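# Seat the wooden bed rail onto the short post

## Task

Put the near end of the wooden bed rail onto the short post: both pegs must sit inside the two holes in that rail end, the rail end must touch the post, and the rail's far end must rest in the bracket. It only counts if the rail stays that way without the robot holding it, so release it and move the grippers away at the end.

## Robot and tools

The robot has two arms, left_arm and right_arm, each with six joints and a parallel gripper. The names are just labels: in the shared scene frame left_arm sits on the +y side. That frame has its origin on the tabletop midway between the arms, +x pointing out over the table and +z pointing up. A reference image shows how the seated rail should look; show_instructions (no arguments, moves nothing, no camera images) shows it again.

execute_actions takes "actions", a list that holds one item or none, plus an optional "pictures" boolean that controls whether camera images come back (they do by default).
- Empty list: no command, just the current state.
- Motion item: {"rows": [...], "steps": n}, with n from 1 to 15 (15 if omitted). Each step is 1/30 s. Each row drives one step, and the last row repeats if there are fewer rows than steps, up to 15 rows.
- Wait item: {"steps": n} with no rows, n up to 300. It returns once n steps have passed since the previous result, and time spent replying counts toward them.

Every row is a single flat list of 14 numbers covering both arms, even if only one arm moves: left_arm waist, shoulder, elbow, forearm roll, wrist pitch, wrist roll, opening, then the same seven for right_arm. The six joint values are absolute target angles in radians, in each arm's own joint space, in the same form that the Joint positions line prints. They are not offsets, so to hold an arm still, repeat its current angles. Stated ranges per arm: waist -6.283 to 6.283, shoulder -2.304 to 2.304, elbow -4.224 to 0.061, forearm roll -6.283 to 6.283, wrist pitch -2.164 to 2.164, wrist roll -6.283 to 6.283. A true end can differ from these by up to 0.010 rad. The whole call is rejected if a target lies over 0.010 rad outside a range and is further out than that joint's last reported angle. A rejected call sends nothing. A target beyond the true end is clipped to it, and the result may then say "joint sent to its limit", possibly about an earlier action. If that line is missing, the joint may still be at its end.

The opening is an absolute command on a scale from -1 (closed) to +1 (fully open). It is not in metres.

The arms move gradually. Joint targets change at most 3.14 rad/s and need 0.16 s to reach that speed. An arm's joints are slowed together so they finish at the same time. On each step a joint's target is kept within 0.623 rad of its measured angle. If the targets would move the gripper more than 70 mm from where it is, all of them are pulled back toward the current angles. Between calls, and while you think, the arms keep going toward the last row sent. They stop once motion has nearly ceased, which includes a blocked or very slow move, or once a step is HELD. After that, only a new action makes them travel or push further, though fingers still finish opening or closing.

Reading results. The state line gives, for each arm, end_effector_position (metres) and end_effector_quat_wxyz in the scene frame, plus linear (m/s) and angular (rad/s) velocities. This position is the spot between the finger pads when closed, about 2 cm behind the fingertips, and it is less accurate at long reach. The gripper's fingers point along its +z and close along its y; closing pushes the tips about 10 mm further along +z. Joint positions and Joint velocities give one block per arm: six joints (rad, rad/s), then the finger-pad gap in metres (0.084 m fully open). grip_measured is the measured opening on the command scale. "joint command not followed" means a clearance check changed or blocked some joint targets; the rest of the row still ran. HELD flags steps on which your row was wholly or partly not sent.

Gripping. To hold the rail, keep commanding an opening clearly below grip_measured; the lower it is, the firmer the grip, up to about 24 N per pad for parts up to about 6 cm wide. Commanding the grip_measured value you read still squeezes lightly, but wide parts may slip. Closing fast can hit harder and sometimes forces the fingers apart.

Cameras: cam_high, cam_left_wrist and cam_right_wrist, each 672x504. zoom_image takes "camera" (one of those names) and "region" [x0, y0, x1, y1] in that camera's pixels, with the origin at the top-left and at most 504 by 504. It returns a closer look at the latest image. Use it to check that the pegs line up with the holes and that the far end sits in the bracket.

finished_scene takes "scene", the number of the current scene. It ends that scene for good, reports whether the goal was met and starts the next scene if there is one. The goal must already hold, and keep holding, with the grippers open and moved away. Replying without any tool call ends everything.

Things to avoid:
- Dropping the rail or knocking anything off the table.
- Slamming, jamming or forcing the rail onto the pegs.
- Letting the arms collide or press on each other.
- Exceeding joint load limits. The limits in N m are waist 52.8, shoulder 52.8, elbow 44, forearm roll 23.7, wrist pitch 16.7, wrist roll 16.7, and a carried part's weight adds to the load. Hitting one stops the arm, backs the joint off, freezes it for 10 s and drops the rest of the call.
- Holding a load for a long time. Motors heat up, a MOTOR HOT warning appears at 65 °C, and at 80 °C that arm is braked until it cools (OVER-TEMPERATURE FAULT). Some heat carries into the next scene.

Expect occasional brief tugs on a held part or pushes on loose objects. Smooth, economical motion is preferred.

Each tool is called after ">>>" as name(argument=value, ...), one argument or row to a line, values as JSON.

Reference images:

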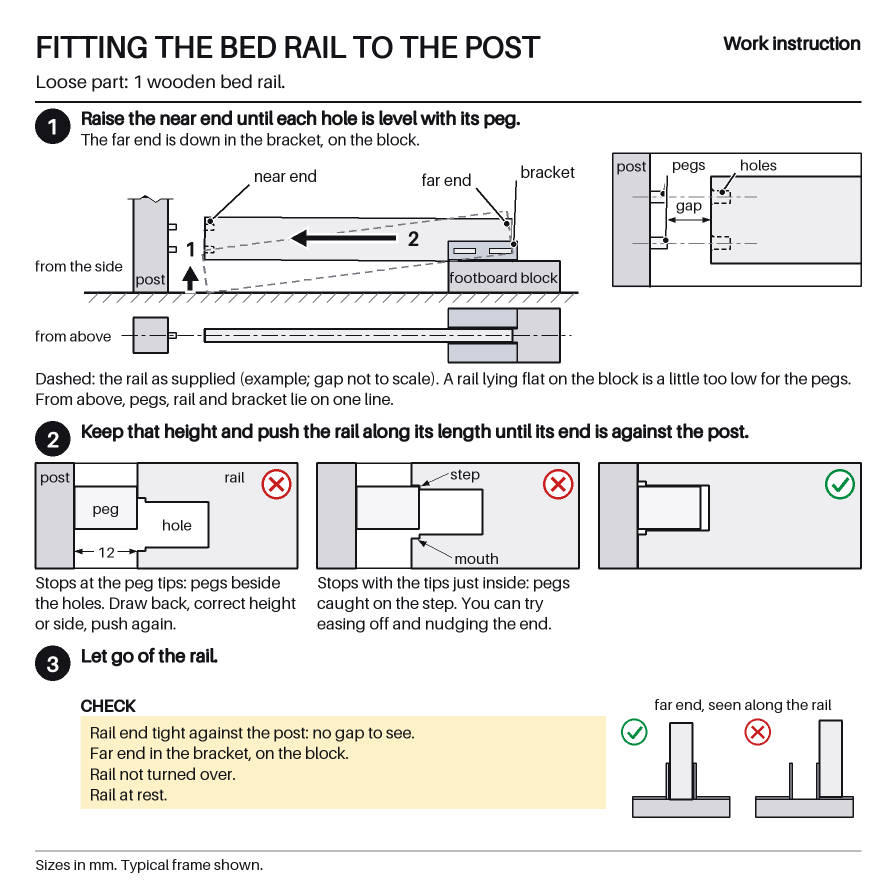

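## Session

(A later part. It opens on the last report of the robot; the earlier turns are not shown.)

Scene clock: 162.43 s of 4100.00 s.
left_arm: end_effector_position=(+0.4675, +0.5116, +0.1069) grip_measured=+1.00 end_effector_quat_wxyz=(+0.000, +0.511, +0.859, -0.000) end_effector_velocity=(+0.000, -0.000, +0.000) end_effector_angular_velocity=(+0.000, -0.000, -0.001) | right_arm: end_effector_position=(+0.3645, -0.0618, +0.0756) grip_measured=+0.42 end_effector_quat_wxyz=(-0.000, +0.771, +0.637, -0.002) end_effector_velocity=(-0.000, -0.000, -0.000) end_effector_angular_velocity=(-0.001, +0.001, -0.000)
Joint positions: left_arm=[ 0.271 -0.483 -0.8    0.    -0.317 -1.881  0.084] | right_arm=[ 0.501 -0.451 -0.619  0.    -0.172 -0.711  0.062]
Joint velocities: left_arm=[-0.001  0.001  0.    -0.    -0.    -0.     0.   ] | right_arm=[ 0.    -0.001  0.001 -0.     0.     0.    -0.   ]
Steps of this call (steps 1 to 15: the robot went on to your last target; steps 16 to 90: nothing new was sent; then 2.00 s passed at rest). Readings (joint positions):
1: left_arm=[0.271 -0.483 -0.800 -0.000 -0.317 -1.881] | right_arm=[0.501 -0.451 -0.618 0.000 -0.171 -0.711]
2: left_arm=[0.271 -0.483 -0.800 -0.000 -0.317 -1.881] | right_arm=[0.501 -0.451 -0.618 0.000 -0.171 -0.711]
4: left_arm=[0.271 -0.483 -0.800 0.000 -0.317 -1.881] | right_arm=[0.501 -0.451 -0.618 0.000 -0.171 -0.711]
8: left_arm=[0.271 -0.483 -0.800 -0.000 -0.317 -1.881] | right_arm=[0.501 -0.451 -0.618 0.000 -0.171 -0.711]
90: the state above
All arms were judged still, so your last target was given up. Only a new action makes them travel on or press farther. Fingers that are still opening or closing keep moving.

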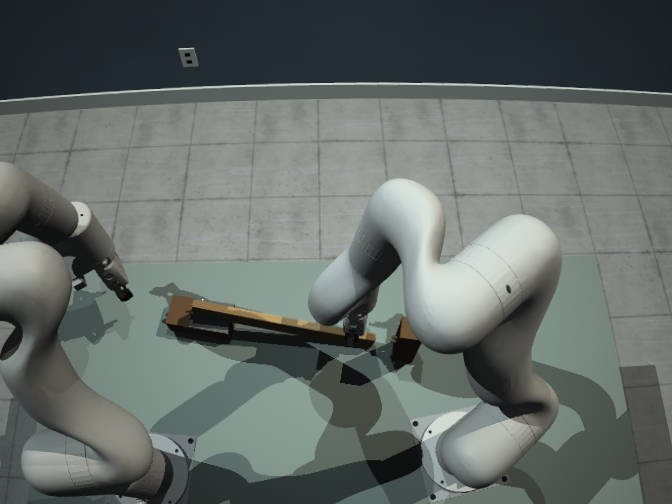

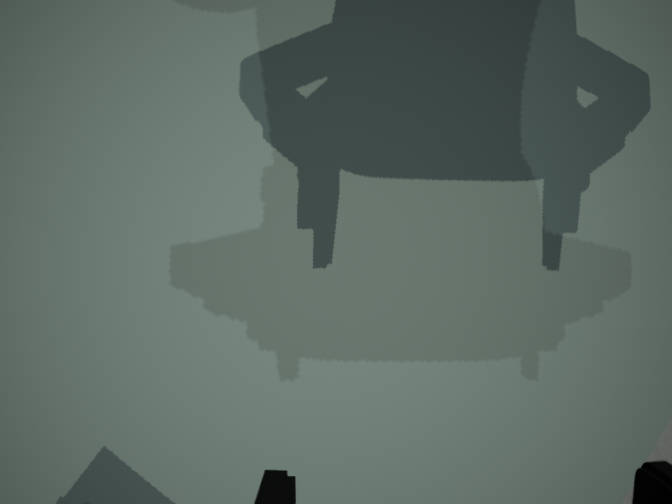

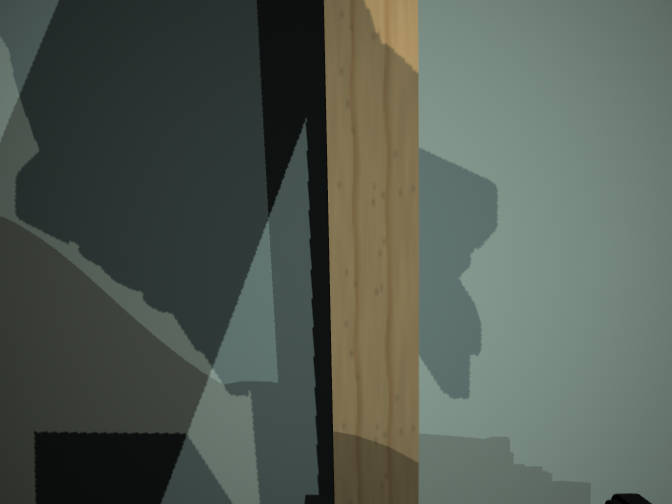

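>>> execute_actions(
  actions=[
    {"rows":[[0.271,-0.483,-0.8,0,-0.317,-1.881,1,0.501,-0.451,-0.619,0,-0.168,-0.711,1],[0.271,-0.483,-0.8,0,-0.317,-1.881,1,0.501,-0.451,-0.619,0,-0.168,-0.711,1],[0.271,-0.483,-0.8,0,-0.317,-1.881,1,0.501,-0.451,-0.619,0,-0.168,-0.711,1],[0.271,-0.483,-0.8,0,-0.317,-1.881,1,0.548,-0.465,-0.580,0,-0.115,-0.664,1]],"steps":15},
  ],
)

>>> execute_actions(
  actions=[
    {"rows":[[0.271,-0.483,-0.8,0,-0.317,-1.881,1,0.548,-0.465,-0.580,0,-0.115,-0.664,0.3],[0.271,-0.483,-0.8,0,-0.317,-1.881,1,0.548,-0.465,-0.580,0,-0.115,-0.664,0],[0.271,-0.483,-0.8,0,-0.317,-1.881,1,0.548,-0.465,-0.580,0,-0.115,-0.664,-0.2],[0.271,-0.483,-0.8,0,-0.317,-1.881,1,0.548,-0.465,-0.580,0,-0.115,-0.664,-0.3],[0.271,-0.483,-0.8,0,-0.317,-1.881,1,0.548,-0.465,-0.580,0,-0.115,-0.664,-0.4],[0.271,-0.483,-0.8,0,-0.317,-1.881,1,0.548,-0.465,-0.580,0,-0.115,-0.664,-0.5],[0.271,-0.483,-0.8,0,-0.317,-1.881,1,0.548,-0.465,-0.580,0,-0.115,-0.664,-0.6],[0.271,-0.483,-0.8,0,-0.317,-1.881,1,0.548,-0.465,-0.580,0,-0.115,-0.664,-0.7],[0.271,-0.483,-0.8,0,-0.317,-1.881,1,0.548,-0.465,-0.580,0,-0.115,-0.664,-0.8],[0.271,-0.483,-0.8,0,-0.317,-1.881,1,0.548,-0.465,-0.580,0,-0.115,-0.664,-1]],"steps":15},
  ],
)

Scene clock: 191.87 s of 4100.00 s.
left_arm: end_effector_position=(+0.4675, +0.5116, +0.1069) grip_measured=+1.00 end_effector_quat_wxyz=(+0.000, +0.511, +0.859, -0.000) end_effector_velocity=(-0.000, +0.000, -0.000) end_effector_angular_velocity=(-0.000, +0.000, +0.001) | right_arm: end_effector_position=(+0.3426, -0.0575, +0.0625) grip_measured=+1.00 end_effector_quat_wxyz=(-0.000, +0.771, +0.636, +0.001) end_effector_velocity=(-0.008, -0.001, -0.003) end_effector_angular_velocity=(-0.006, +0.007, +0.001)
Joint positions: left_arm=[ 0.271 -0.483 -0.8   -0.    -0.317 -1.881  0.084] | right_arm=[ 0.547 -0.465 -0.581 -0.    -0.115 -0.665  0.084]
Joint velocities: left_arm=[ 0.001 -0.001 -0.    -0.     0.001 -0.    -0.   ] | right_arm=[ 0.011 -0.002  0.01   0.001  0.003  0.009  0.001]
Steps of this call (steps 1 to 90: nothing new was sent; then 25.93 s passed at rest; steps 91 to 105: all 15 steps of this action). Readings (joint positions):
91: left_arm=[0.271 -0.483 -0.800 0.000 -0.317 -1.881] | right_arm=[0.501 -0.451 -0.619 0.000 -0.172 -0.711]
92: left_arm=[0.271 -0.483 -0.800 0.000 -0.317 -1.881] | right_arm=[0.501 -0.451 -0.619 0.000 -0.172 -0.711]
94: left_arm=[0.271 -0.483 -0.800 0.000 -0.317 -1.881] | right_arm=[0.500 -0.451 -0.619 -0.000 -0.170 -0.711]
98: left_arm=[0.271 -0.483 -0.800 0.000 -0.317 -1.881] | right_arm=[0.530 -0.460 -0.596 -0.001 -0.128 -0.680]
105: the state above

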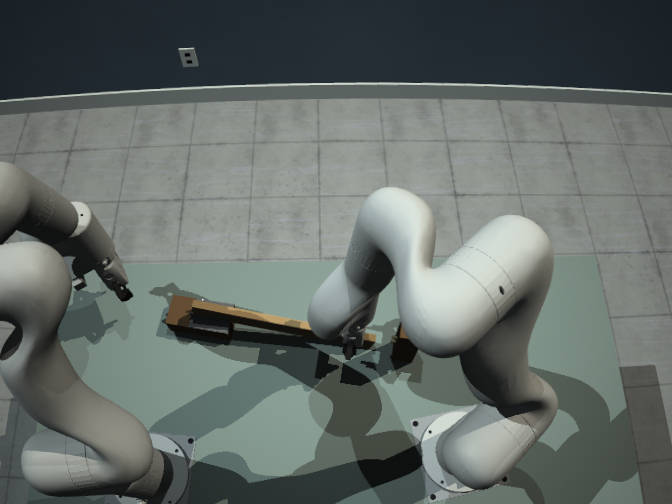

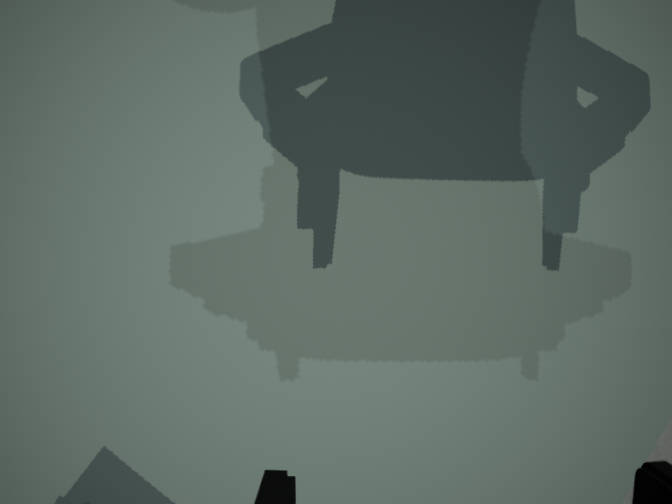

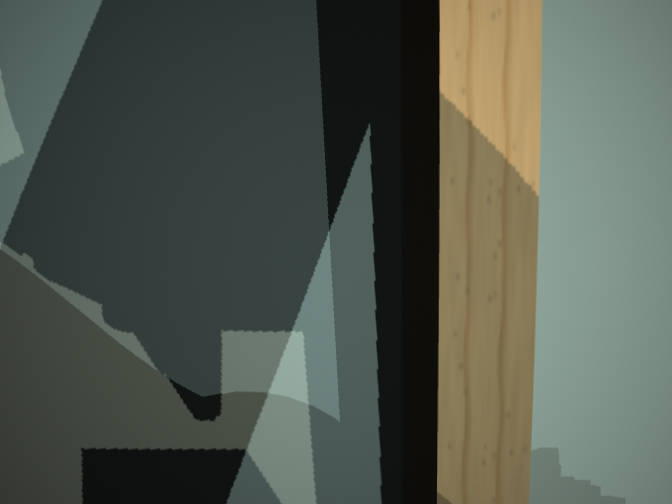

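Scene clock: 192.37 s of 4100.00 s.
left_arm: end_effector_position=(+0.4675, +0.5116, +0.1069) grip_measured=+1.00 end_effector_quat_wxyz=(+0.000, +0.511, +0.859, -0.000) end_effector_velocity=(-0.001, +0.000, -0.000) end_effector_angular_velocity=(-0.000, +0.001, +0.002) | right_arm: end_effector_position=(+0.3412, -0.0578, +0.0621) grip_measured=-0.59 end_effector_quat_wxyz=(+0.000, +0.771, +0.637, -0.000) end_effector_velocity=(-0.000, -0.001, -0.000) end_effector_angular_velocity=(+0.000, -0.000, -0.004)
Joint positions: left_arm=[ 0.271 -0.483 -0.8    0.    -0.317 -1.881  0.084] | right_arm=[ 0.548 -0.465 -0.58  -0.    -0.115 -0.665  0.018]
Joint velocities: left_arm=[ 0.001 -0.     0.    -0.001 -0.     0.    -0.   ] | right_arm=[-0.001 -0.     0.001  0.     0.002  0.002  0.   ]
Steps of this call (steps 1 to 15: all 15 steps of this action). Readings (joint positions):
1: left_arm=[0.271 -0.483 -0.800 0.000 -0.317 -1.881] | right_arm=[0.547 -0.465 -0.581 -0.000 -0.115 -0.664]
2: left_arm=[0.271 -0.483 -0.800 0.000 -0.317 -1.881] | right_arm=[0.547 -0.465 -0.581 -0.000 -0.115 -0.664]
4: left_arm=[0.271 -0.483 -0.800 0.000 -0.317 -1.881] | right_arm=[0.548 -0.465 -0.581 -0.000 -0.115 -0.664]
8: left_arm=[0.271 -0.483 -0.800 -0.000 -0.317 -1.881] | right_arm=[0.548 -0.465 -0.580 -0.000 -0.115 -0.664]
15: the state above

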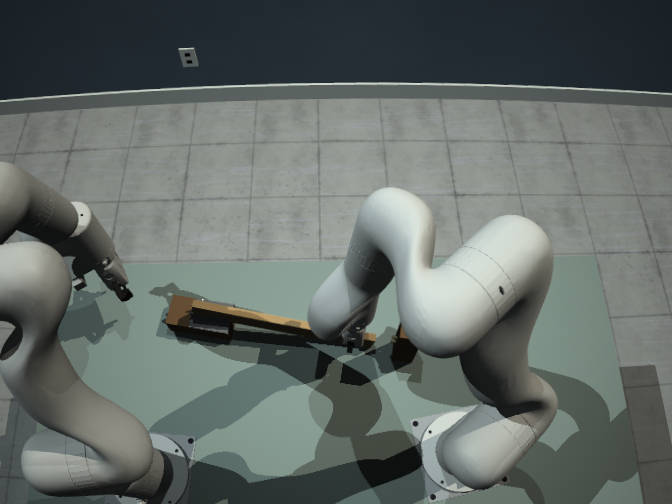

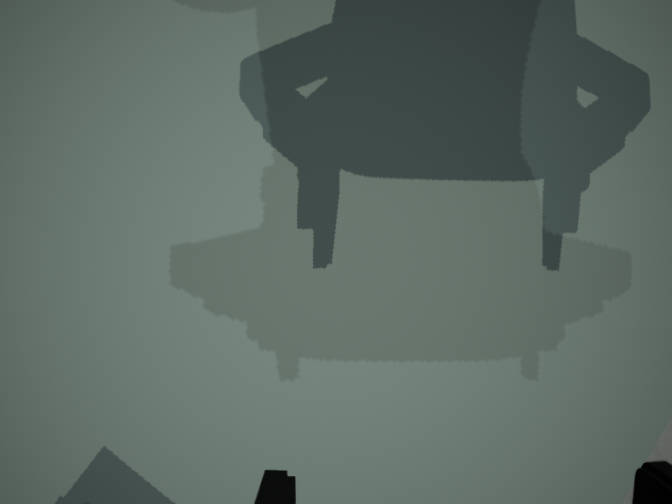

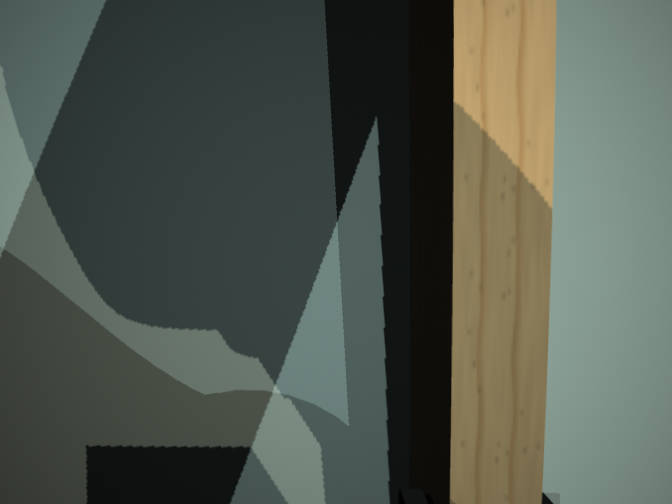

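>>> zoom_image(
  camera="cam_high",
  region=[150,270,450,390],
)

Region (150, 270, 450, 390) of cam_high's 672x504 image, scaled by 1.680, with more detail than that image has; it fills the top 202 rows of this view, and the rest is white.

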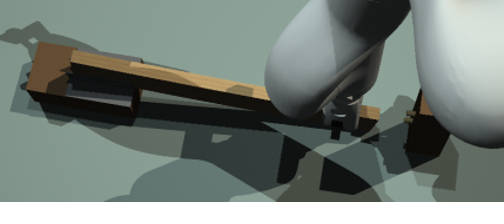

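>>> execute_actions(
  actions=[
    {"rows":[[0.271,-0.483,-0.8,0,-0.317,-1.881,1,0.548,-0.465,-0.580,0,-0.115,-0.664,1],[0.271,-0.483,-0.8,0,-0.317,-1.881,1,0.548,-0.465,-0.580,0,-0.115,-0.664,1],[0.271,-0.483,-0.8,0,-0.317,-1.881,1,0.548,-0.465,-0.580,0,-0.115,-0.664,1],[0.271,-0.483,-0.8,0,-0.317,-1.881,1,0.548,-0.465,-0.580,0,-0.115,-0.664,1],[0.271,-0.483,-0.8,0,-0.317,-1.881,1,0.548,-0.30,-0.575,0,-0.275,-0.664,1]],"steps":15},
  ],
  pictures=false,
)

>>> execute_actions(
  actions=[
    {"rows":[[0.271,-0.483,-0.8,0,-0.317,-1.881,1,0.548,-0.30,-0.575,0,-0.275,2.478,1]],"steps":15},
  ],
  pictures=false,
)

>>> execute_actions(
  actions=[
    {"steps":40},
  ],
)

Scene clock: 233.50 s of 4100.00 s.
left_arm: end_effector_position=(+0.4675, +0.5116, +0.1069) grip_measured=+1.00 end_effector_quat_wxyz=(+0.000, +0.511, +0.859, -0.000) end_effector_velocity=(-0.000, +0.000, -0.000) end_effector_angular_velocity=(+0.000, +0.000, -0.000) | right_arm: end_effector_position=(+0.3436, -0.0559, +0.1214) grip_measured=+1.00 end_effector_quat_wxyz=(-0.000, +0.771, +0.637, +0.000) end_effector_velocity=(-0.012, -0.010, +0.012) end_effector_angular_velocity=(-0.026, +0.030, +0.001)
Joint positions: left_arm=[ 0.271 -0.483 -0.8    0.    -0.317 -1.881  0.084] | right_arm=[ 0.548 -0.304 -0.575  0.    -0.27  -0.664  0.084]
Joint velocities: left_arm=[ 0.    -0.     0.     0.001 -0.    -0.     0.   ] | right_arm=[ 0.001  0.043  0.016 -0.    -0.067  0.     0.001]
Steps of this call (steps 1 to 15: the robot went on to your last target; steps 16 to 90: nothing new was sent; then 37.63 s passed at rest; steps 91 to 105: all 15 steps of this action). Readings (joint positions):
91: left_arm=[0.271 -0.483 -0.800 -0.000 -0.317 -1.881] | right_arm=[0.548 -0.465 -0.580 0.000 -0.115 -0.664]
92: left_arm=[0.271 -0.483 -0.800 0.000 -0.317 -1.881] | right_arm=[0.548 -0.465 -0.580 0.000 -0.114 -0.664]
94: left_arm=[0.271 -0.483 -0.800 0.000 -0.317 -1.881] | right_arm=[0.547 -0.465 -0.581 0.000 -0.113 -0.663]
98: left_arm=[0.271 -0.483 -0.800 0.000 -0.317 -1.881] | right_arm=[0.547 -0.415 -0.577 -0.000 -0.167 -0.664]
105: the state above

Scene clock: 234.00 s of 4100.00 s.
left_arm: end_effector_position=(+0.4675, +0.5116, +0.1069) grip_measured=+1.00 end_effector_quat_wxyz=(+0.000, +0.511, +0.859, -0.000) end_effector_velocity=(+0.001, +0.000, +0.001) end_effector_angular_velocity=(+0.000, -0.002, -0.000) | right_arm: end_effector_position=(+0.3433, -0.0562, +0.1228) grip_measured=+1.00 end_effector_quat_wxyz=(+0.000, +0.984, +0.177, -0.000) end_effector_velocity=(-0.000, -0.000, -0.000) end_effector_angular_velocity=(-0.001, +0.001, -2.710)
Joint positions: left_arm=[ 0.271 -0.483 -0.8   -0.    -0.317 -1.881  0.084] | right_arm=[ 0.548 -0.3   -0.575  0.    -0.275  0.361  0.084]
Joint velocities: left_arm=[-0.     0.001 -0.001 -0.     0.001  0.001 -0.   ] | right_arm=[ 0.     0.001  0.001  0.    -0.001  2.71  -0.   ]
Steps of this call (steps 1 to 15: all 15 steps of this action). Readings (joint positions):
1: left_arm=[0.271 -0.483 -0.800 -0.000 -0.317 -1.881] | right_arm=[0.548 -0.303 -0.575 -0.000 -0.272 -0.664]
2: left_arm=[0.271 -0.483 -0.800 -0.000 -0.317 -1.881] | right_arm=[0.548 -0.302 -0.575 -0.000 -0.273 -0.658]
4: left_arm=[0.271 -0.483 -0.800 -0.000 -0.317 -1.881] | right_arm=[0.548 -0.302 -0.575 -0.000 -0.274 -0.604]
8: left_arm=[0.271 -0.483 -0.800 0.000 -0.317 -1.881] | right_arm=[0.548 -0.301 -0.575 -0.000 -0.275 -0.289]
15: the state above

Scene clock: 235.33 s of 4100.00 s.
left_arm: end_effector_position=(+0.4675, +0.5116, +0.1069) grip_measured=+1.00 end_effector_quat_wxyz=(+0.000, +0.511, +0.859, -0.000) end_effector_velocity=(+0.000, +0.001, +0.001) end_effector_angular_velocity=(+0.000, -0.001, +0.002) | right_arm: end_effector_position=(+0.3433, -0.0562, +0.1228) grip_measured=+1.00 end_effector_quat_wxyz=(+0.000, -0.637, +0.771, -0.000) end_effector_velocity=(+0.000, +0.000, -0.000) end_effector_angular_velocity=(+0.000, +0.000, +0.002)
Joint positions: left_arm=[ 0.271 -0.483 -0.8    0.    -0.317 -1.881  0.084] | right_arm=[ 0.548 -0.3   -0.575 -0.    -0.275  2.478  0.084]
Joint velocities: left_arm=[ 0.002  0.001 -0.    -0.001 -0.     0.    -0.   ] | right_arm=[-0.    -0.001 -0.001  0.    -0.    -0.002 -0.   ]
Steps of this call (steps 1 to 40: the robot went on to your last target). Readings (joint positions):
1: left_arm=[0.271 -0.483 -0.800 -0.000 -0.317 -1.881] | right_arm=[0.548 -0.300 -0.575 0.000 -0.275 0.452]
2: left_arm=[0.271 -0.483 -0.800 0.000 -0.317 -1.881] | right_arm=[0.548 -0.300 -0.575 0.000 -0.275 0.542]
4: left_arm=[0.271 -0.483 -0.800 -0.000 -0.317 -1.881] | right_arm=[0.548 -0.300 -0.575 0.000 -0.275 0.724]
8: left_arm=[0.271 -0.483 -0.800 -0.000 -0.317 -1.881] | right_arm=[0.548 -0.300 -0.575 -0.000 -0.275 1.089]
40: the state above

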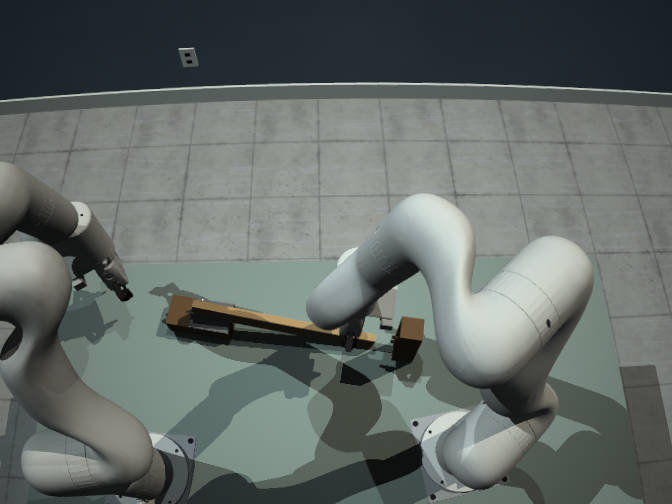

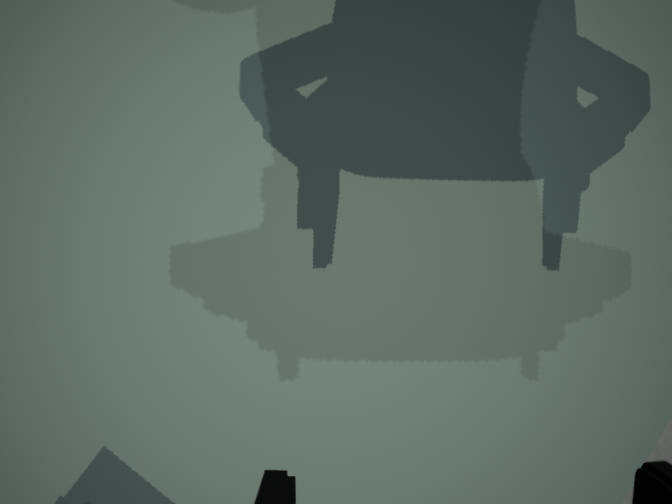

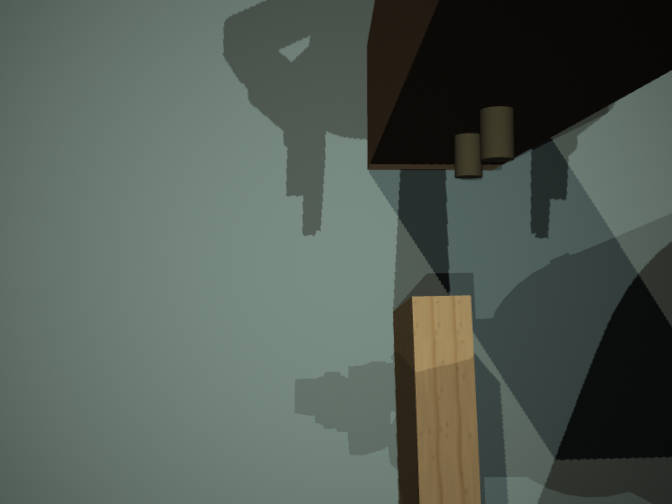

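>>> execute_actions(
  actions=[
    {"rows":[[0.271,-0.483,-0.8,0,-0.317,-1.881,1,0.548,-0.465,-0.580,0,-0.115,2.478,1]],"steps":15},
  ],
  pictures=false,
)

>>> execute_actions(
  actions=[
    {"rows":[[0.271,-0.483,-0.8,0,-0.317,-1.881,1,0.548,-0.465,-0.580,0,-0.115,2.478,0.3],[0.271,-0.483,-0.8,0,-0.317,-1.881,1,0.548,-0.465,-0.580,0,-0.115,2.478,0],[0.271,-0.483,-0.8,0,-0.317,-1.881,1,0.548,-0.465,-0.580,0,-0.115,2.478,-0.2],[0.271,-0.483,-0.8,0,-0.317,-1.881,1,0.548,-0.465,-0.580,0,-0.115,2.478,-0.3],[0.271,-0.483,-0.8,0,-0.317,-1.881,1,0.548,-0.465,-0.580,0,-0.115,2.478,-0.4],[0.271,-0.483,-0.8,0,-0.317,-1.881,1,0.548,-0.465,-0.580,0,-0.115,2.478,-0.5],[0.271,-0.483,-0.8,0,-0.317,-1.881,1,0.548,-0.465,-0.580,0,-0.115,2.478,-0.6],[0.271,-0.483,-0.8,0,-0.317,-1.881,1,0.548,-0.465,-0.580,0,-0.115,2.478,-0.7],[0.271,-0.483,-0.8,0,-0.317,-1.881,1,0.548,-0.465,-0.580,0,-0.115,2.478,-0.8]],"steps":15},
  ],
  pictures=false,
)

>>> execute_actions(
  actions=[
    {"rows":[[0.271,-0.483,-0.8,0,-0.317,-1.881,1,0.548,-0.44,-0.579,0,-0.139,2.478,-0.8],[0.271,-0.483,-0.8,0,-0.317,-1.881,1,0.548,-0.42,-0.578,0,-0.158,2.478,-0.8],[0.271,-0.483,-0.8,0,-0.317,-1.881,1,0.548,-0.40,-0.578,0,-0.178,2.478,-0.8]],"steps":15},
  ],
)

Scene clock: 263.00 s of 4100.00 s.
left_arm: end_effector_position=(+0.4675, +0.5116, +0.1069) grip_measured=+1.00 end_effector_quat_wxyz=(+0.000, +0.511, +0.859, -0.000) end_effector_velocity=(-0.000, +0.000, +0.000) end_effector_angular_velocity=(+0.000, -0.000, -0.000) | right_arm: end_effector_position=(+0.3417, -0.0576, +0.0627) grip_measured=+1.00 end_effector_quat_wxyz=(+0.000, -0.636, +0.771, +0.000) end_effector_velocity=(-0.000, -0.000, -0.004) end_effector_angular_velocity=(-0.001, +0.001, -0.001)
Joint positions: left_arm=[ 0.271 -0.483 -0.8   -0.    -0.317 -1.881  0.084] | right_arm=[ 0.548 -0.464 -0.58   0.    -0.116  2.478  0.084]
Joint velocities: left_arm=[ 0.     0.001  0.     0.001 -0.001 -0.001 -0.   ] | right_arm=[-0.    -0.01  -0.001  0.     0.008  0.001  0.   ]
Steps of this call (steps 1 to 15: the robot went on to your last target; steps 16 to 90: nothing new was sent; then 24.17 s passed at rest; steps 91 to 105: all 15 steps of this action). Readings (joint positions):
91: left_arm=[0.271 -0.483 -0.800 0.000 -0.317 -1.881] | right_arm=[0.548 -0.300 -0.575 -0.000 -0.275 2.478]
92: left_arm=[0.271 -0.483 -0.800 0.000 -0.317 -1.881] | right_arm=[0.548 -0.304 -0.575 0.000 -0.270 2.478]
94: left_arm=[0.271 -0.483 -0.800 0.000 -0.317 -1.881] | right_arm=[0.548 -0.350 -0.579 0.000 -0.223 2.478]
98: left_arm=[0.271 -0.483 -0.800 -0.000 -0.317 -1.881] | right_arm=[0.548 -0.449 -0.578 -0.000 -0.134 2.478]
105: the state above

Scene clock: 263.50 s of 4100.00 s.
left_arm: end_effector_position=(+0.4675, +0.5116, +0.1069) grip_measured=+1.00 end_effector_quat_wxyz=(+0.000, +0.511, +0.859, -0.000) end_effector_velocity=(-0.000, +0.000, -0.000) end_effector_angular_velocity=(-0.000, +0.001, +0.001) | right_arm: end_effector_position=(+0.3412, -0.0578, +0.0622) grip_measured=-0.59 end_effector_quat_wxyz=(-0.000, -0.637, +0.771, -0.000) end_effector_velocity=(+0.001, +0.000, -0.000) end_effector_angular_velocity=(+0.001, -0.001, -0.004)
Joint positions: left_arm=[ 0.271 -0.483 -0.8    0.    -0.317 -1.881  0.084] | right_arm=[ 0.548 -0.465 -0.58  -0.    -0.116  2.477  0.018]
Joint velocities: left_arm=[ 0.001 -0.001 -0.     0.     0.     0.    -0.   ] | right_arm=[-0.001 -0.001 -0.001  0.001  0.002  0.002  0.   ]
Steps of this call (steps 1 to 15: all 15 steps of this action). Readings (joint positions):
1: left_arm=[0.271 -0.483 -0.800 0.000 -0.317 -1.881] | right_arm=[0.548 -0.464 -0.580 0.000 -0.116 2.478]
2: left_arm=[0.271 -0.483 -0.800 -0.000 -0.317 -1.881] | right_arm=[0.548 -0.464 -0.580 0.000 -0.115 2.478]
4: left_arm=[0.271 -0.483 -0.800 -0.000 -0.317 -1.881] | right_arm=[0.548 -0.464 -0.580 0.000 -0.115 2.478]
8: left_arm=[0.271 -0.483 -0.800 -0.000 -0.317 -1.881] | right_arm=[0.548 -0.465 -0.580 -0.000 -0.115 2.478]
15: the state above

Scene clock: 264.00 s of 4100.00 s.
left_arm: end_effector_position=(+0.4675, +0.5116, +0.1069) grip_measured=+1.00 end_effector_quat_wxyz=(+0.000, +0.511, +0.859, -0.000) end_effector_velocity=(-0.001, -0.000, -0.001) end_effector_angular_velocity=(-0.001, +0.003, +0.000) | right_arm: end_effector_position=(+0.3418, -0.0576, +0.0853) grip_measured=-0.59 end_effector_quat_wxyz=(-0.002, -0.636, +0.771, -0.000) end_effector_velocity=(+0.002, +0.001, +0.003) end_effector_angular_velocity=(+0.002, -0.003, -0.001)
Joint positions: left_arm=[ 0.271 -0.483 -0.8    0.    -0.317 -1.881  0.084] | right_arm=[ 0.548 -0.401 -0.576 -0.    -0.18   2.478  0.018]
Joint velocities: left_arm=[-0.    -0.002 -0.    -0.    -0.001 -0.    -0.   ] | right_arm=[-0.     0.006 -0.002  0.    -0.004  0.001  0.   ]
Steps of this call (steps 1 to 15: all 15 steps of this action). Readings (joint positions):
1: left_arm=[0.271 -0.483 -0.800 0.000 -0.317 -1.881] | right_arm=[0.548 -0.465 -0.580 -0.000 -0.116 2.477]
2: left_arm=[0.271 -0.483 -0.800 0.000 -0.317 -1.881] | right_arm=[0.548 -0.463 -0.580 -0.000 -0.118 2.478]
4: left_arm=[0.271 -0.483 -0.800 0.000 -0.317 -1.881] | right_arm=[0.548 -0.446 -0.578 -0.000 -0.136 2.478]
8: left_arm=[0.271 -0.483 -0.800 0.000 -0.317 -1.881] | right_arm=[0.548 -0.409 -0.576 -0.000 -0.172 2.478]
15: the state above

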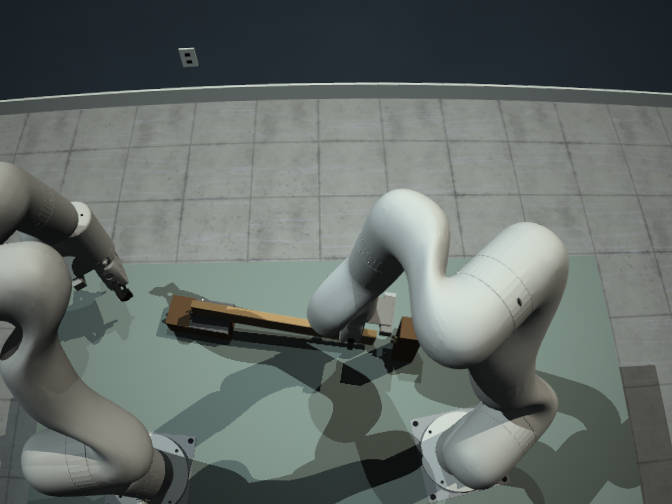

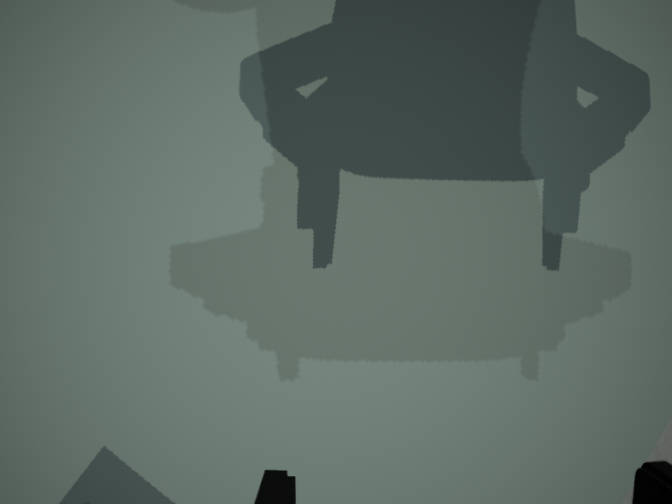

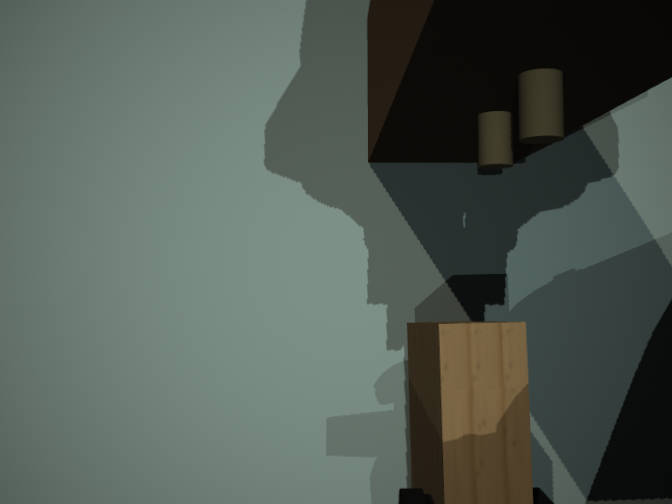

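>>> execute_actions(
  actions=[
    {"rows":[[0.271,-0.483,-0.8,0,-0.317,-1.881,1,0.555,-0.388,-0.572,0,-0.184,2.485,-0.8],[0.271,-0.483,-0.8,0,-0.317,-1.881,1,0.562,-0.375,-0.566,0,-0.191,2.492,-0.8],[0.271,-0.483,-0.8,0,-0.317,-1.881,1,0.568,-0.363,-0.560,0,-0.197,2.498,-0.8]],"steps":15},
  ],
)

Scene clock: 287.00 s of 4100.00 s.
left_arm: end_effector_position=(+0.4675, +0.5116, +0.1069) grip_measured=+1.00 end_effector_quat_wxyz=(+0.000, +0.511, +0.859, -0.000) end_effector_velocity=(-0.001, +0.001, -0.000) end_effector_angular_velocity=(-0.000, +0.002, +0.002) | right_arm: end_effector_position=(+0.3343, -0.0543, +0.0958) grip_measured=-0.60 end_effector_quat_wxyz=(+0.001, -0.636, +0.771, +0.000) end_effector_velocity=(-0.006, -0.004, -0.001) end_effector_angular_velocity=(-0.012, +0.013, +0.001)
Joint positions: left_arm=[ 0.271 -0.483 -0.8    0.    -0.317 -1.881  0.084] | right_arm=[ 0.568 -0.363 -0.561  0.    -0.196  2.498  0.018]
Joint velocities: left_arm=[ 0.001 -0.001  0.     0.    -0.001 -0.     0.   ] | right_arm=[ 0.002  0.002  0.007 -0.001 -0.012  0.001 -0.   ]
Steps of this call (steps 1 to 15: the robot went on to your last target; steps 16 to 90: nothing new was sent; then 19.50 s passed at rest; steps 91 to 105: all 15 steps of this action). Readings (joint positions):
91: left_arm=[0.271 -0.483 -0.800 0.000 -0.317 -1.881] | right_arm=[0.548 -0.400 -0.577 -0.000 -0.181 2.478]
92: left_arm=[0.271 -0.483 -0.800 -0.000 -0.317 -1.881] | right_arm=[0.549 -0.398 -0.576 -0.000 -0.182 2.479]
94: left_arm=[0.271 -0.483 -0.800 0.000 -0.317 -1.881] | right_arm=[0.554 -0.388 -0.573 -0.000 -0.183 2.485]
98: left_arm=[0.271 -0.483 -0.800 0.000 -0.317 -1.881] | right_arm=[0.565 -0.367 -0.566 0.000 -0.190 2.495]
105: the state above

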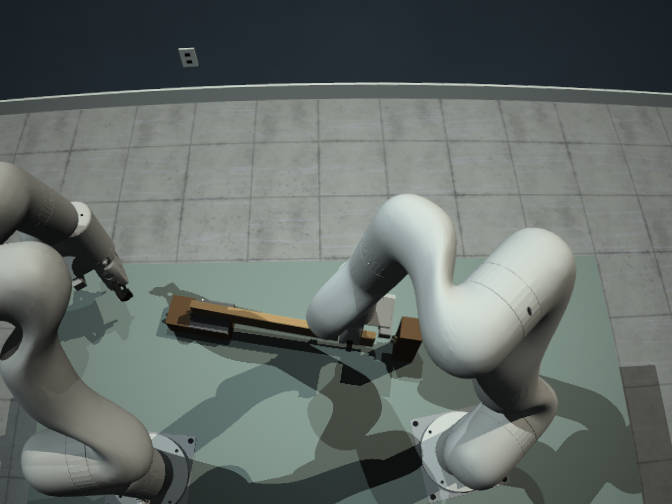

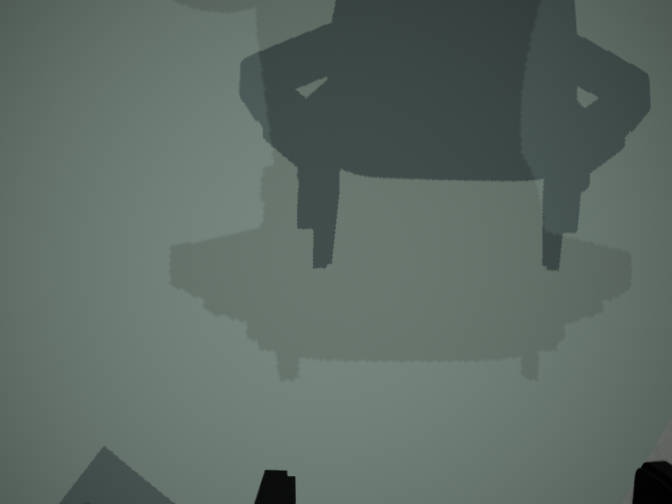

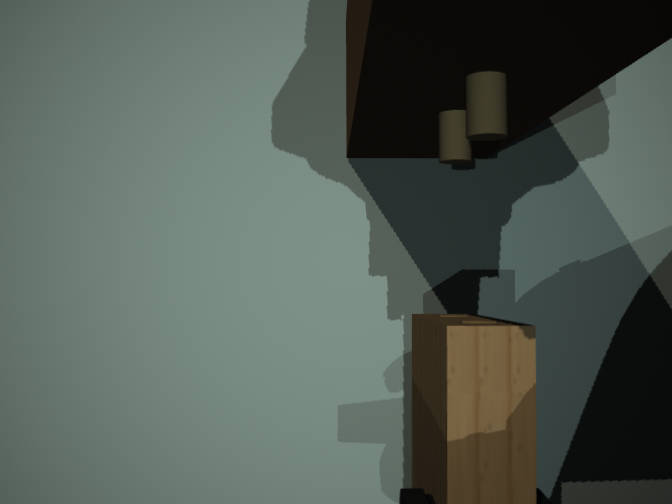

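>>> zoom_image(
  camera="cam_right_wrist",
  region=[380,60,580,360],
)

Region (380, 60, 580, 360) of cam_right_wrist's 672x504 image, scaled by 1.680, with more detail than that image has.

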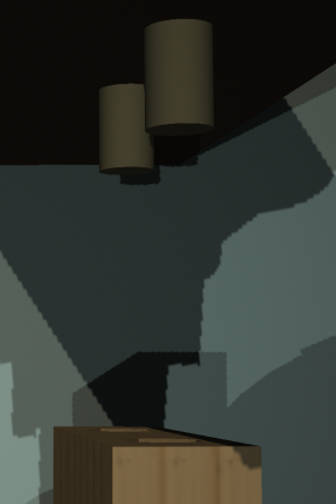

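>>> execute_actions(
  actions=[
    {"rows":[[0.271,-0.483,-0.8,0,-0.317,-1.881,1,0.566,-0.350,-0.561,0,-0.211,2.496,-0.8],[0.271,-0.483,-0.8,0,-0.317,-1.881,1,0.564,-0.338,-0.562,0,-0.224,2.494,-0.8],[0.271,-0.483,-0.8,0,-0.317,-1.881,1,0.5615,-0.325,-0.563,0,-0.238,2.492,-0.8]],"steps":15},
  ],
  pictures=false,
)

>>> execute_actions(
  actions=[
    {"steps":10},
  ],
)

>>> zoom_image(
  camera="cam_right_wrist",
  region=[380,60,580,360],
)

Scene clock: 318.57 s of 4100.00 s.
left_arm: end_effector_position=(+0.4675, +0.5116, +0.1069) grip_measured=+1.00 end_effector_quat_wxyz=(+0.000, +0.511, +0.859, -0.000) end_effector_velocity=(+0.001, +0.000, +0.001) end_effector_angular_velocity=(+0.001, -0.003, -0.000) | right_arm: end_effector_position=(+0.3365, -0.0554, +0.1103) grip_measured=-0.59 end_effector_quat_wxyz=(-0.000, -0.636, +0.771, -0.000) end_effector_velocity=(-0.000, -0.000, +0.001) end_effector_angular_velocity=(+0.000, +0.000, -0.002)
Joint positions: left_arm=[ 0.271 -0.483 -0.8    0.    -0.317 -1.881  0.084] | right_arm=[ 0.562 -0.325 -0.563 -0.    -0.238  2.492  0.018]
Joint velocities: left_arm=[ 0.     0.002 -0.     0.     0.     0.     0.   ] | right_arm=[-0.001  0.004  0.001  0.    -0.003  0.001  0.   ]
Steps of this call (steps 1 to 15: the robot went on to your last target; steps 16 to 90: nothing new was sent; then 28.07 s passed at rest; steps 91 to 105: all 15 steps of this action). Readings (joint positions):
91: left_arm=[0.271 -0.483 -0.800 0.000 -0.317 -1.881] | right_arm=[0.568 -0.363 -0.560 0.000 -0.197 2.498]
92: left_arm=[0.271 -0.483 -0.800 0.000 -0.317 -1.881] | right_arm=[0.568 -0.361 -0.560 0.000 -0.199 2.498]
94: left_arm=[0.271 -0.483 -0.800 -0.000 -0.317 -1.881] | right_arm=[0.566 -0.351 -0.560 -0.000 -0.211 2.496]
98: left_arm=[0.271 -0.483 -0.800 0.000 -0.317 -1.881] | right_arm=[0.562 -0.330 -0.563 -0.000 -0.233 2.492]
105: the state above

Scene clock: 318.90 s of 4100.00 s.
left_arm: end_effector_position=(+0.4675, +0.5116, +0.1069) grip_measured=+1.00 end_effector_quat_wxyz=(+0.000, +0.511, +0.859, -0.000) end_effector_velocity=(+0.000, -0.000, -0.000) end_effector_angular_velocity=(-0.000, +0.000, +0.001) | right_arm: end_effector_position=(+0.3365, -0.0554, +0.1104) grip_measured=-0.59 end_effector_quat_wxyz=(-0.000, -0.636, +0.771, -0.000) end_effector_velocity=(-0.000, +0.000, +0.000) end_effector_angular_velocity=(+0.000, -0.000, -0.000)
Joint positions: left_arm=[ 0.271 -0.483 -0.8    0.    -0.317 -1.881  0.084] | right_arm=[ 0.562 -0.325 -0.563 -0.    -0.238  2.492  0.018]
Joint velocities: left_arm=[-0.    -0.001 -0.001 -0.001  0.    -0.     0.   ] | right_arm=[0.    0.001 0.    0.    0.    0.    0.   ]
Steps of this call (steps 1 to 10: the robot went on to your last target). Readings (joint positions):
1: left_arm=[0.271 -0.483 -0.800 0.000 -0.317 -1.881] | right_arm=[0.562 -0.325 -0.563 -0.000 -0.238 2.492]
2: left_arm=[0.271 -0.483 -0.800 0.000 -0.317 -1.881] | right_arm=[0.562 -0.325 -0.563 -0.000 -0.238 2.492]
4: left_arm=[0.271 -0.483 -0.800 0.000 -0.317 -1.881] | right_arm=[0.562 -0.325 -0.563 -0.000 -0.238 2.492]
8: left_arm=[0.271 -0.483 -0.800 -0.000 -0.317 -1.881] | right_arm=[0.562 -0.325 -0.563 -0.000 -0.238 2.492]
10: the state above

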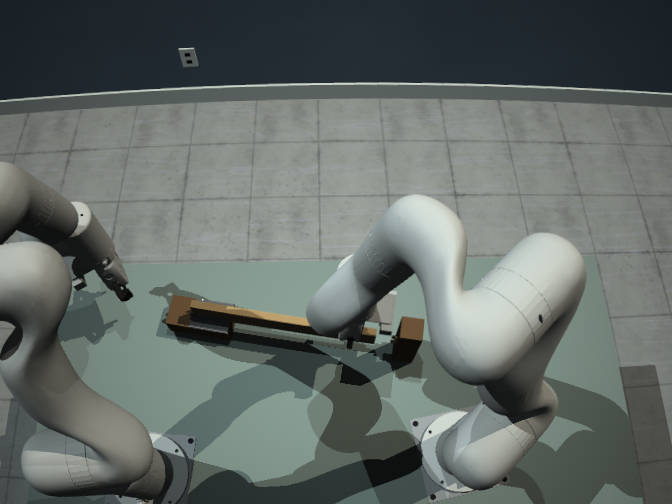

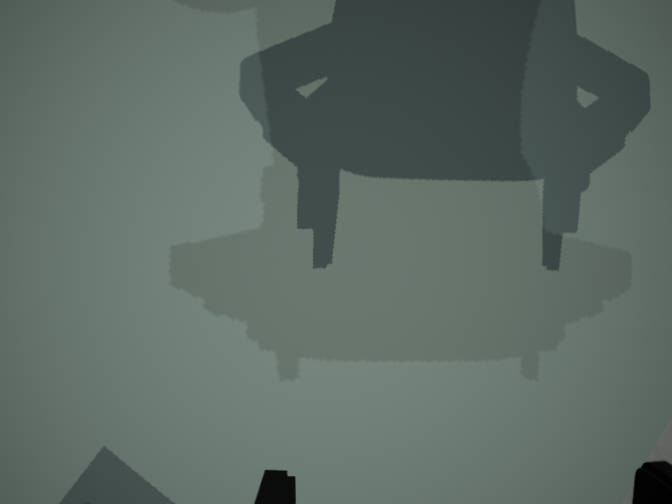

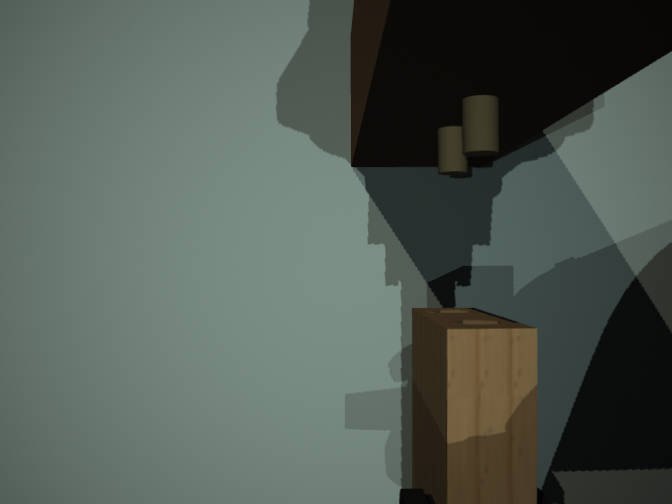

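Region (380, 60, 580, 360) of cam_right_wrist's 672x504 image, scaled by 1.680, with more detail than that image has.

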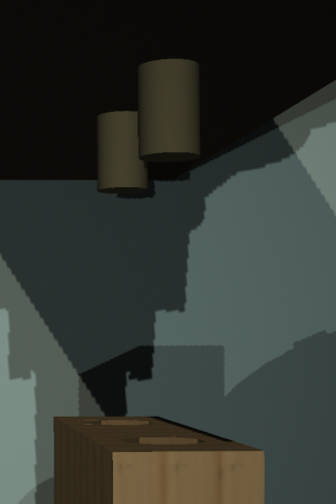

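>>> execute_actions(
  actions=[
    {"rows":[[0.271,-0.483,-0.8,0,-0.317,-1.881,1,0.5525,-0.318,-0.552,0,-0.234,2.483,-0.8],[0.271,-0.483,-0.8,0,-0.317,-1.881,1,0.5435,-0.312,-0.541,0,-0.229,2.474,-0.8],[0.271,-0.483,-0.8,0,-0.317,-1.881,1,0.5345,-0.305,-0.530,0,-0.225,2.465,-0.8],[0.271,-0.483,-0.8,0,-0.317,-1.881,1,0.5255,-0.298,-0.5185,0,-0.220,2.456,-0.8]],"steps":15},
  ],
)

>>> zoom_image(
  camera="cam_right_wrist",
  region=[380,100,580,400],
)

Scene clock: 334.10 s of 4100.00 s.
left_arm: end_effector_position=(+0.4675, +0.5116, +0.1069) grip_measured=+1.00 end_effector_quat_wxyz=(+0.000, +0.511, +0.859, -0.000) end_effector_velocity=(+0.000, +0.000, -0.000) end_effector_angular_velocity=(+0.000, -0.000, +0.000) | right_arm: end_effector_position=(+0.3327, -0.0758, +0.1095) grip_measured=-0.59 end_effector_quat_wxyz=(+0.000, -0.636, +0.771, -0.000) end_effector_velocity=(-0.000, -0.002, -0.000) end_effector_angular_velocity=(+0.001, -0.001, +0.001)
Joint positions: left_arm=[ 0.271 -0.483 -0.8   -0.    -0.317 -1.881  0.084] | right_arm=[ 0.526 -0.298 -0.519  0.    -0.22   2.456  0.018]
Joint velocities: left_arm=[ 0.001 -0.    -0.     0.001  0.    -0.     0.   ] | right_arm=[-0.004  0.002  0.005  0.     0.004 -0.004 -0.   ]
Steps of this call (steps 1 to 15: the robot went on to your last target; steps 16 to 90: nothing new was sent; then 11.70 s passed at rest; steps 91 to 105: all 15 steps of this action). Readings (joint positions):
91: left_arm=[0.271 -0.483 -0.800 -0.000 -0.317 -1.881] | right_arm=[0.561 -0.325 -0.563 0.000 -0.238 2.492]
92: left_arm=[0.271 -0.483 -0.800 -0.000 -0.317 -1.881] | right_arm=[0.560 -0.324 -0.562 0.000 -0.237 2.491]
94: left_arm=[0.271 -0.483 -0.800 0.000 -0.317 -1.881] | right_arm=[0.553 -0.318 -0.553 0.000 -0.233 2.483]
98: left_arm=[0.271 -0.483 -0.800 -0.000 -0.317 -1.881] | right_arm=[0.532 -0.303 -0.527 -0.000 -0.223 2.463]
105: the state above

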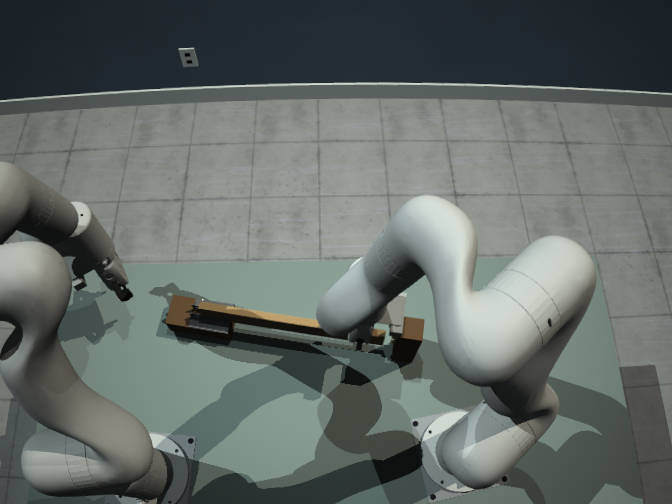

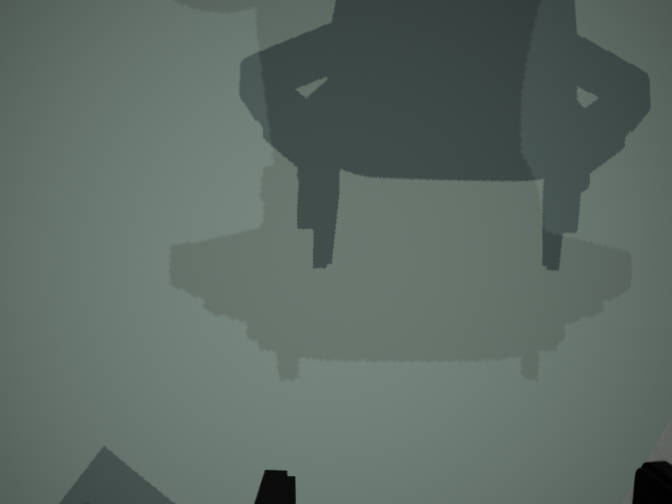

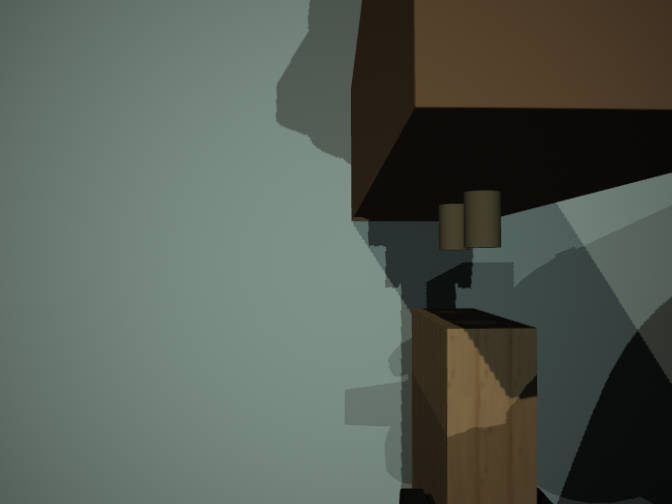

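Region (380, 100, 580, 400) of cam_right_wrist's 672x504 image, scaled by 1.680, with more detail than that image has.

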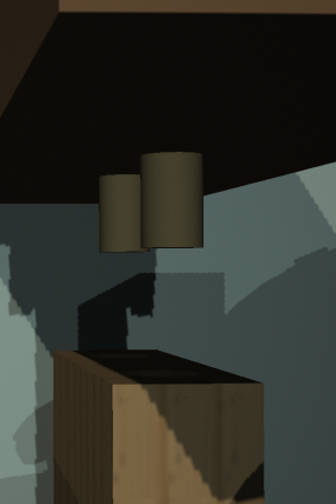

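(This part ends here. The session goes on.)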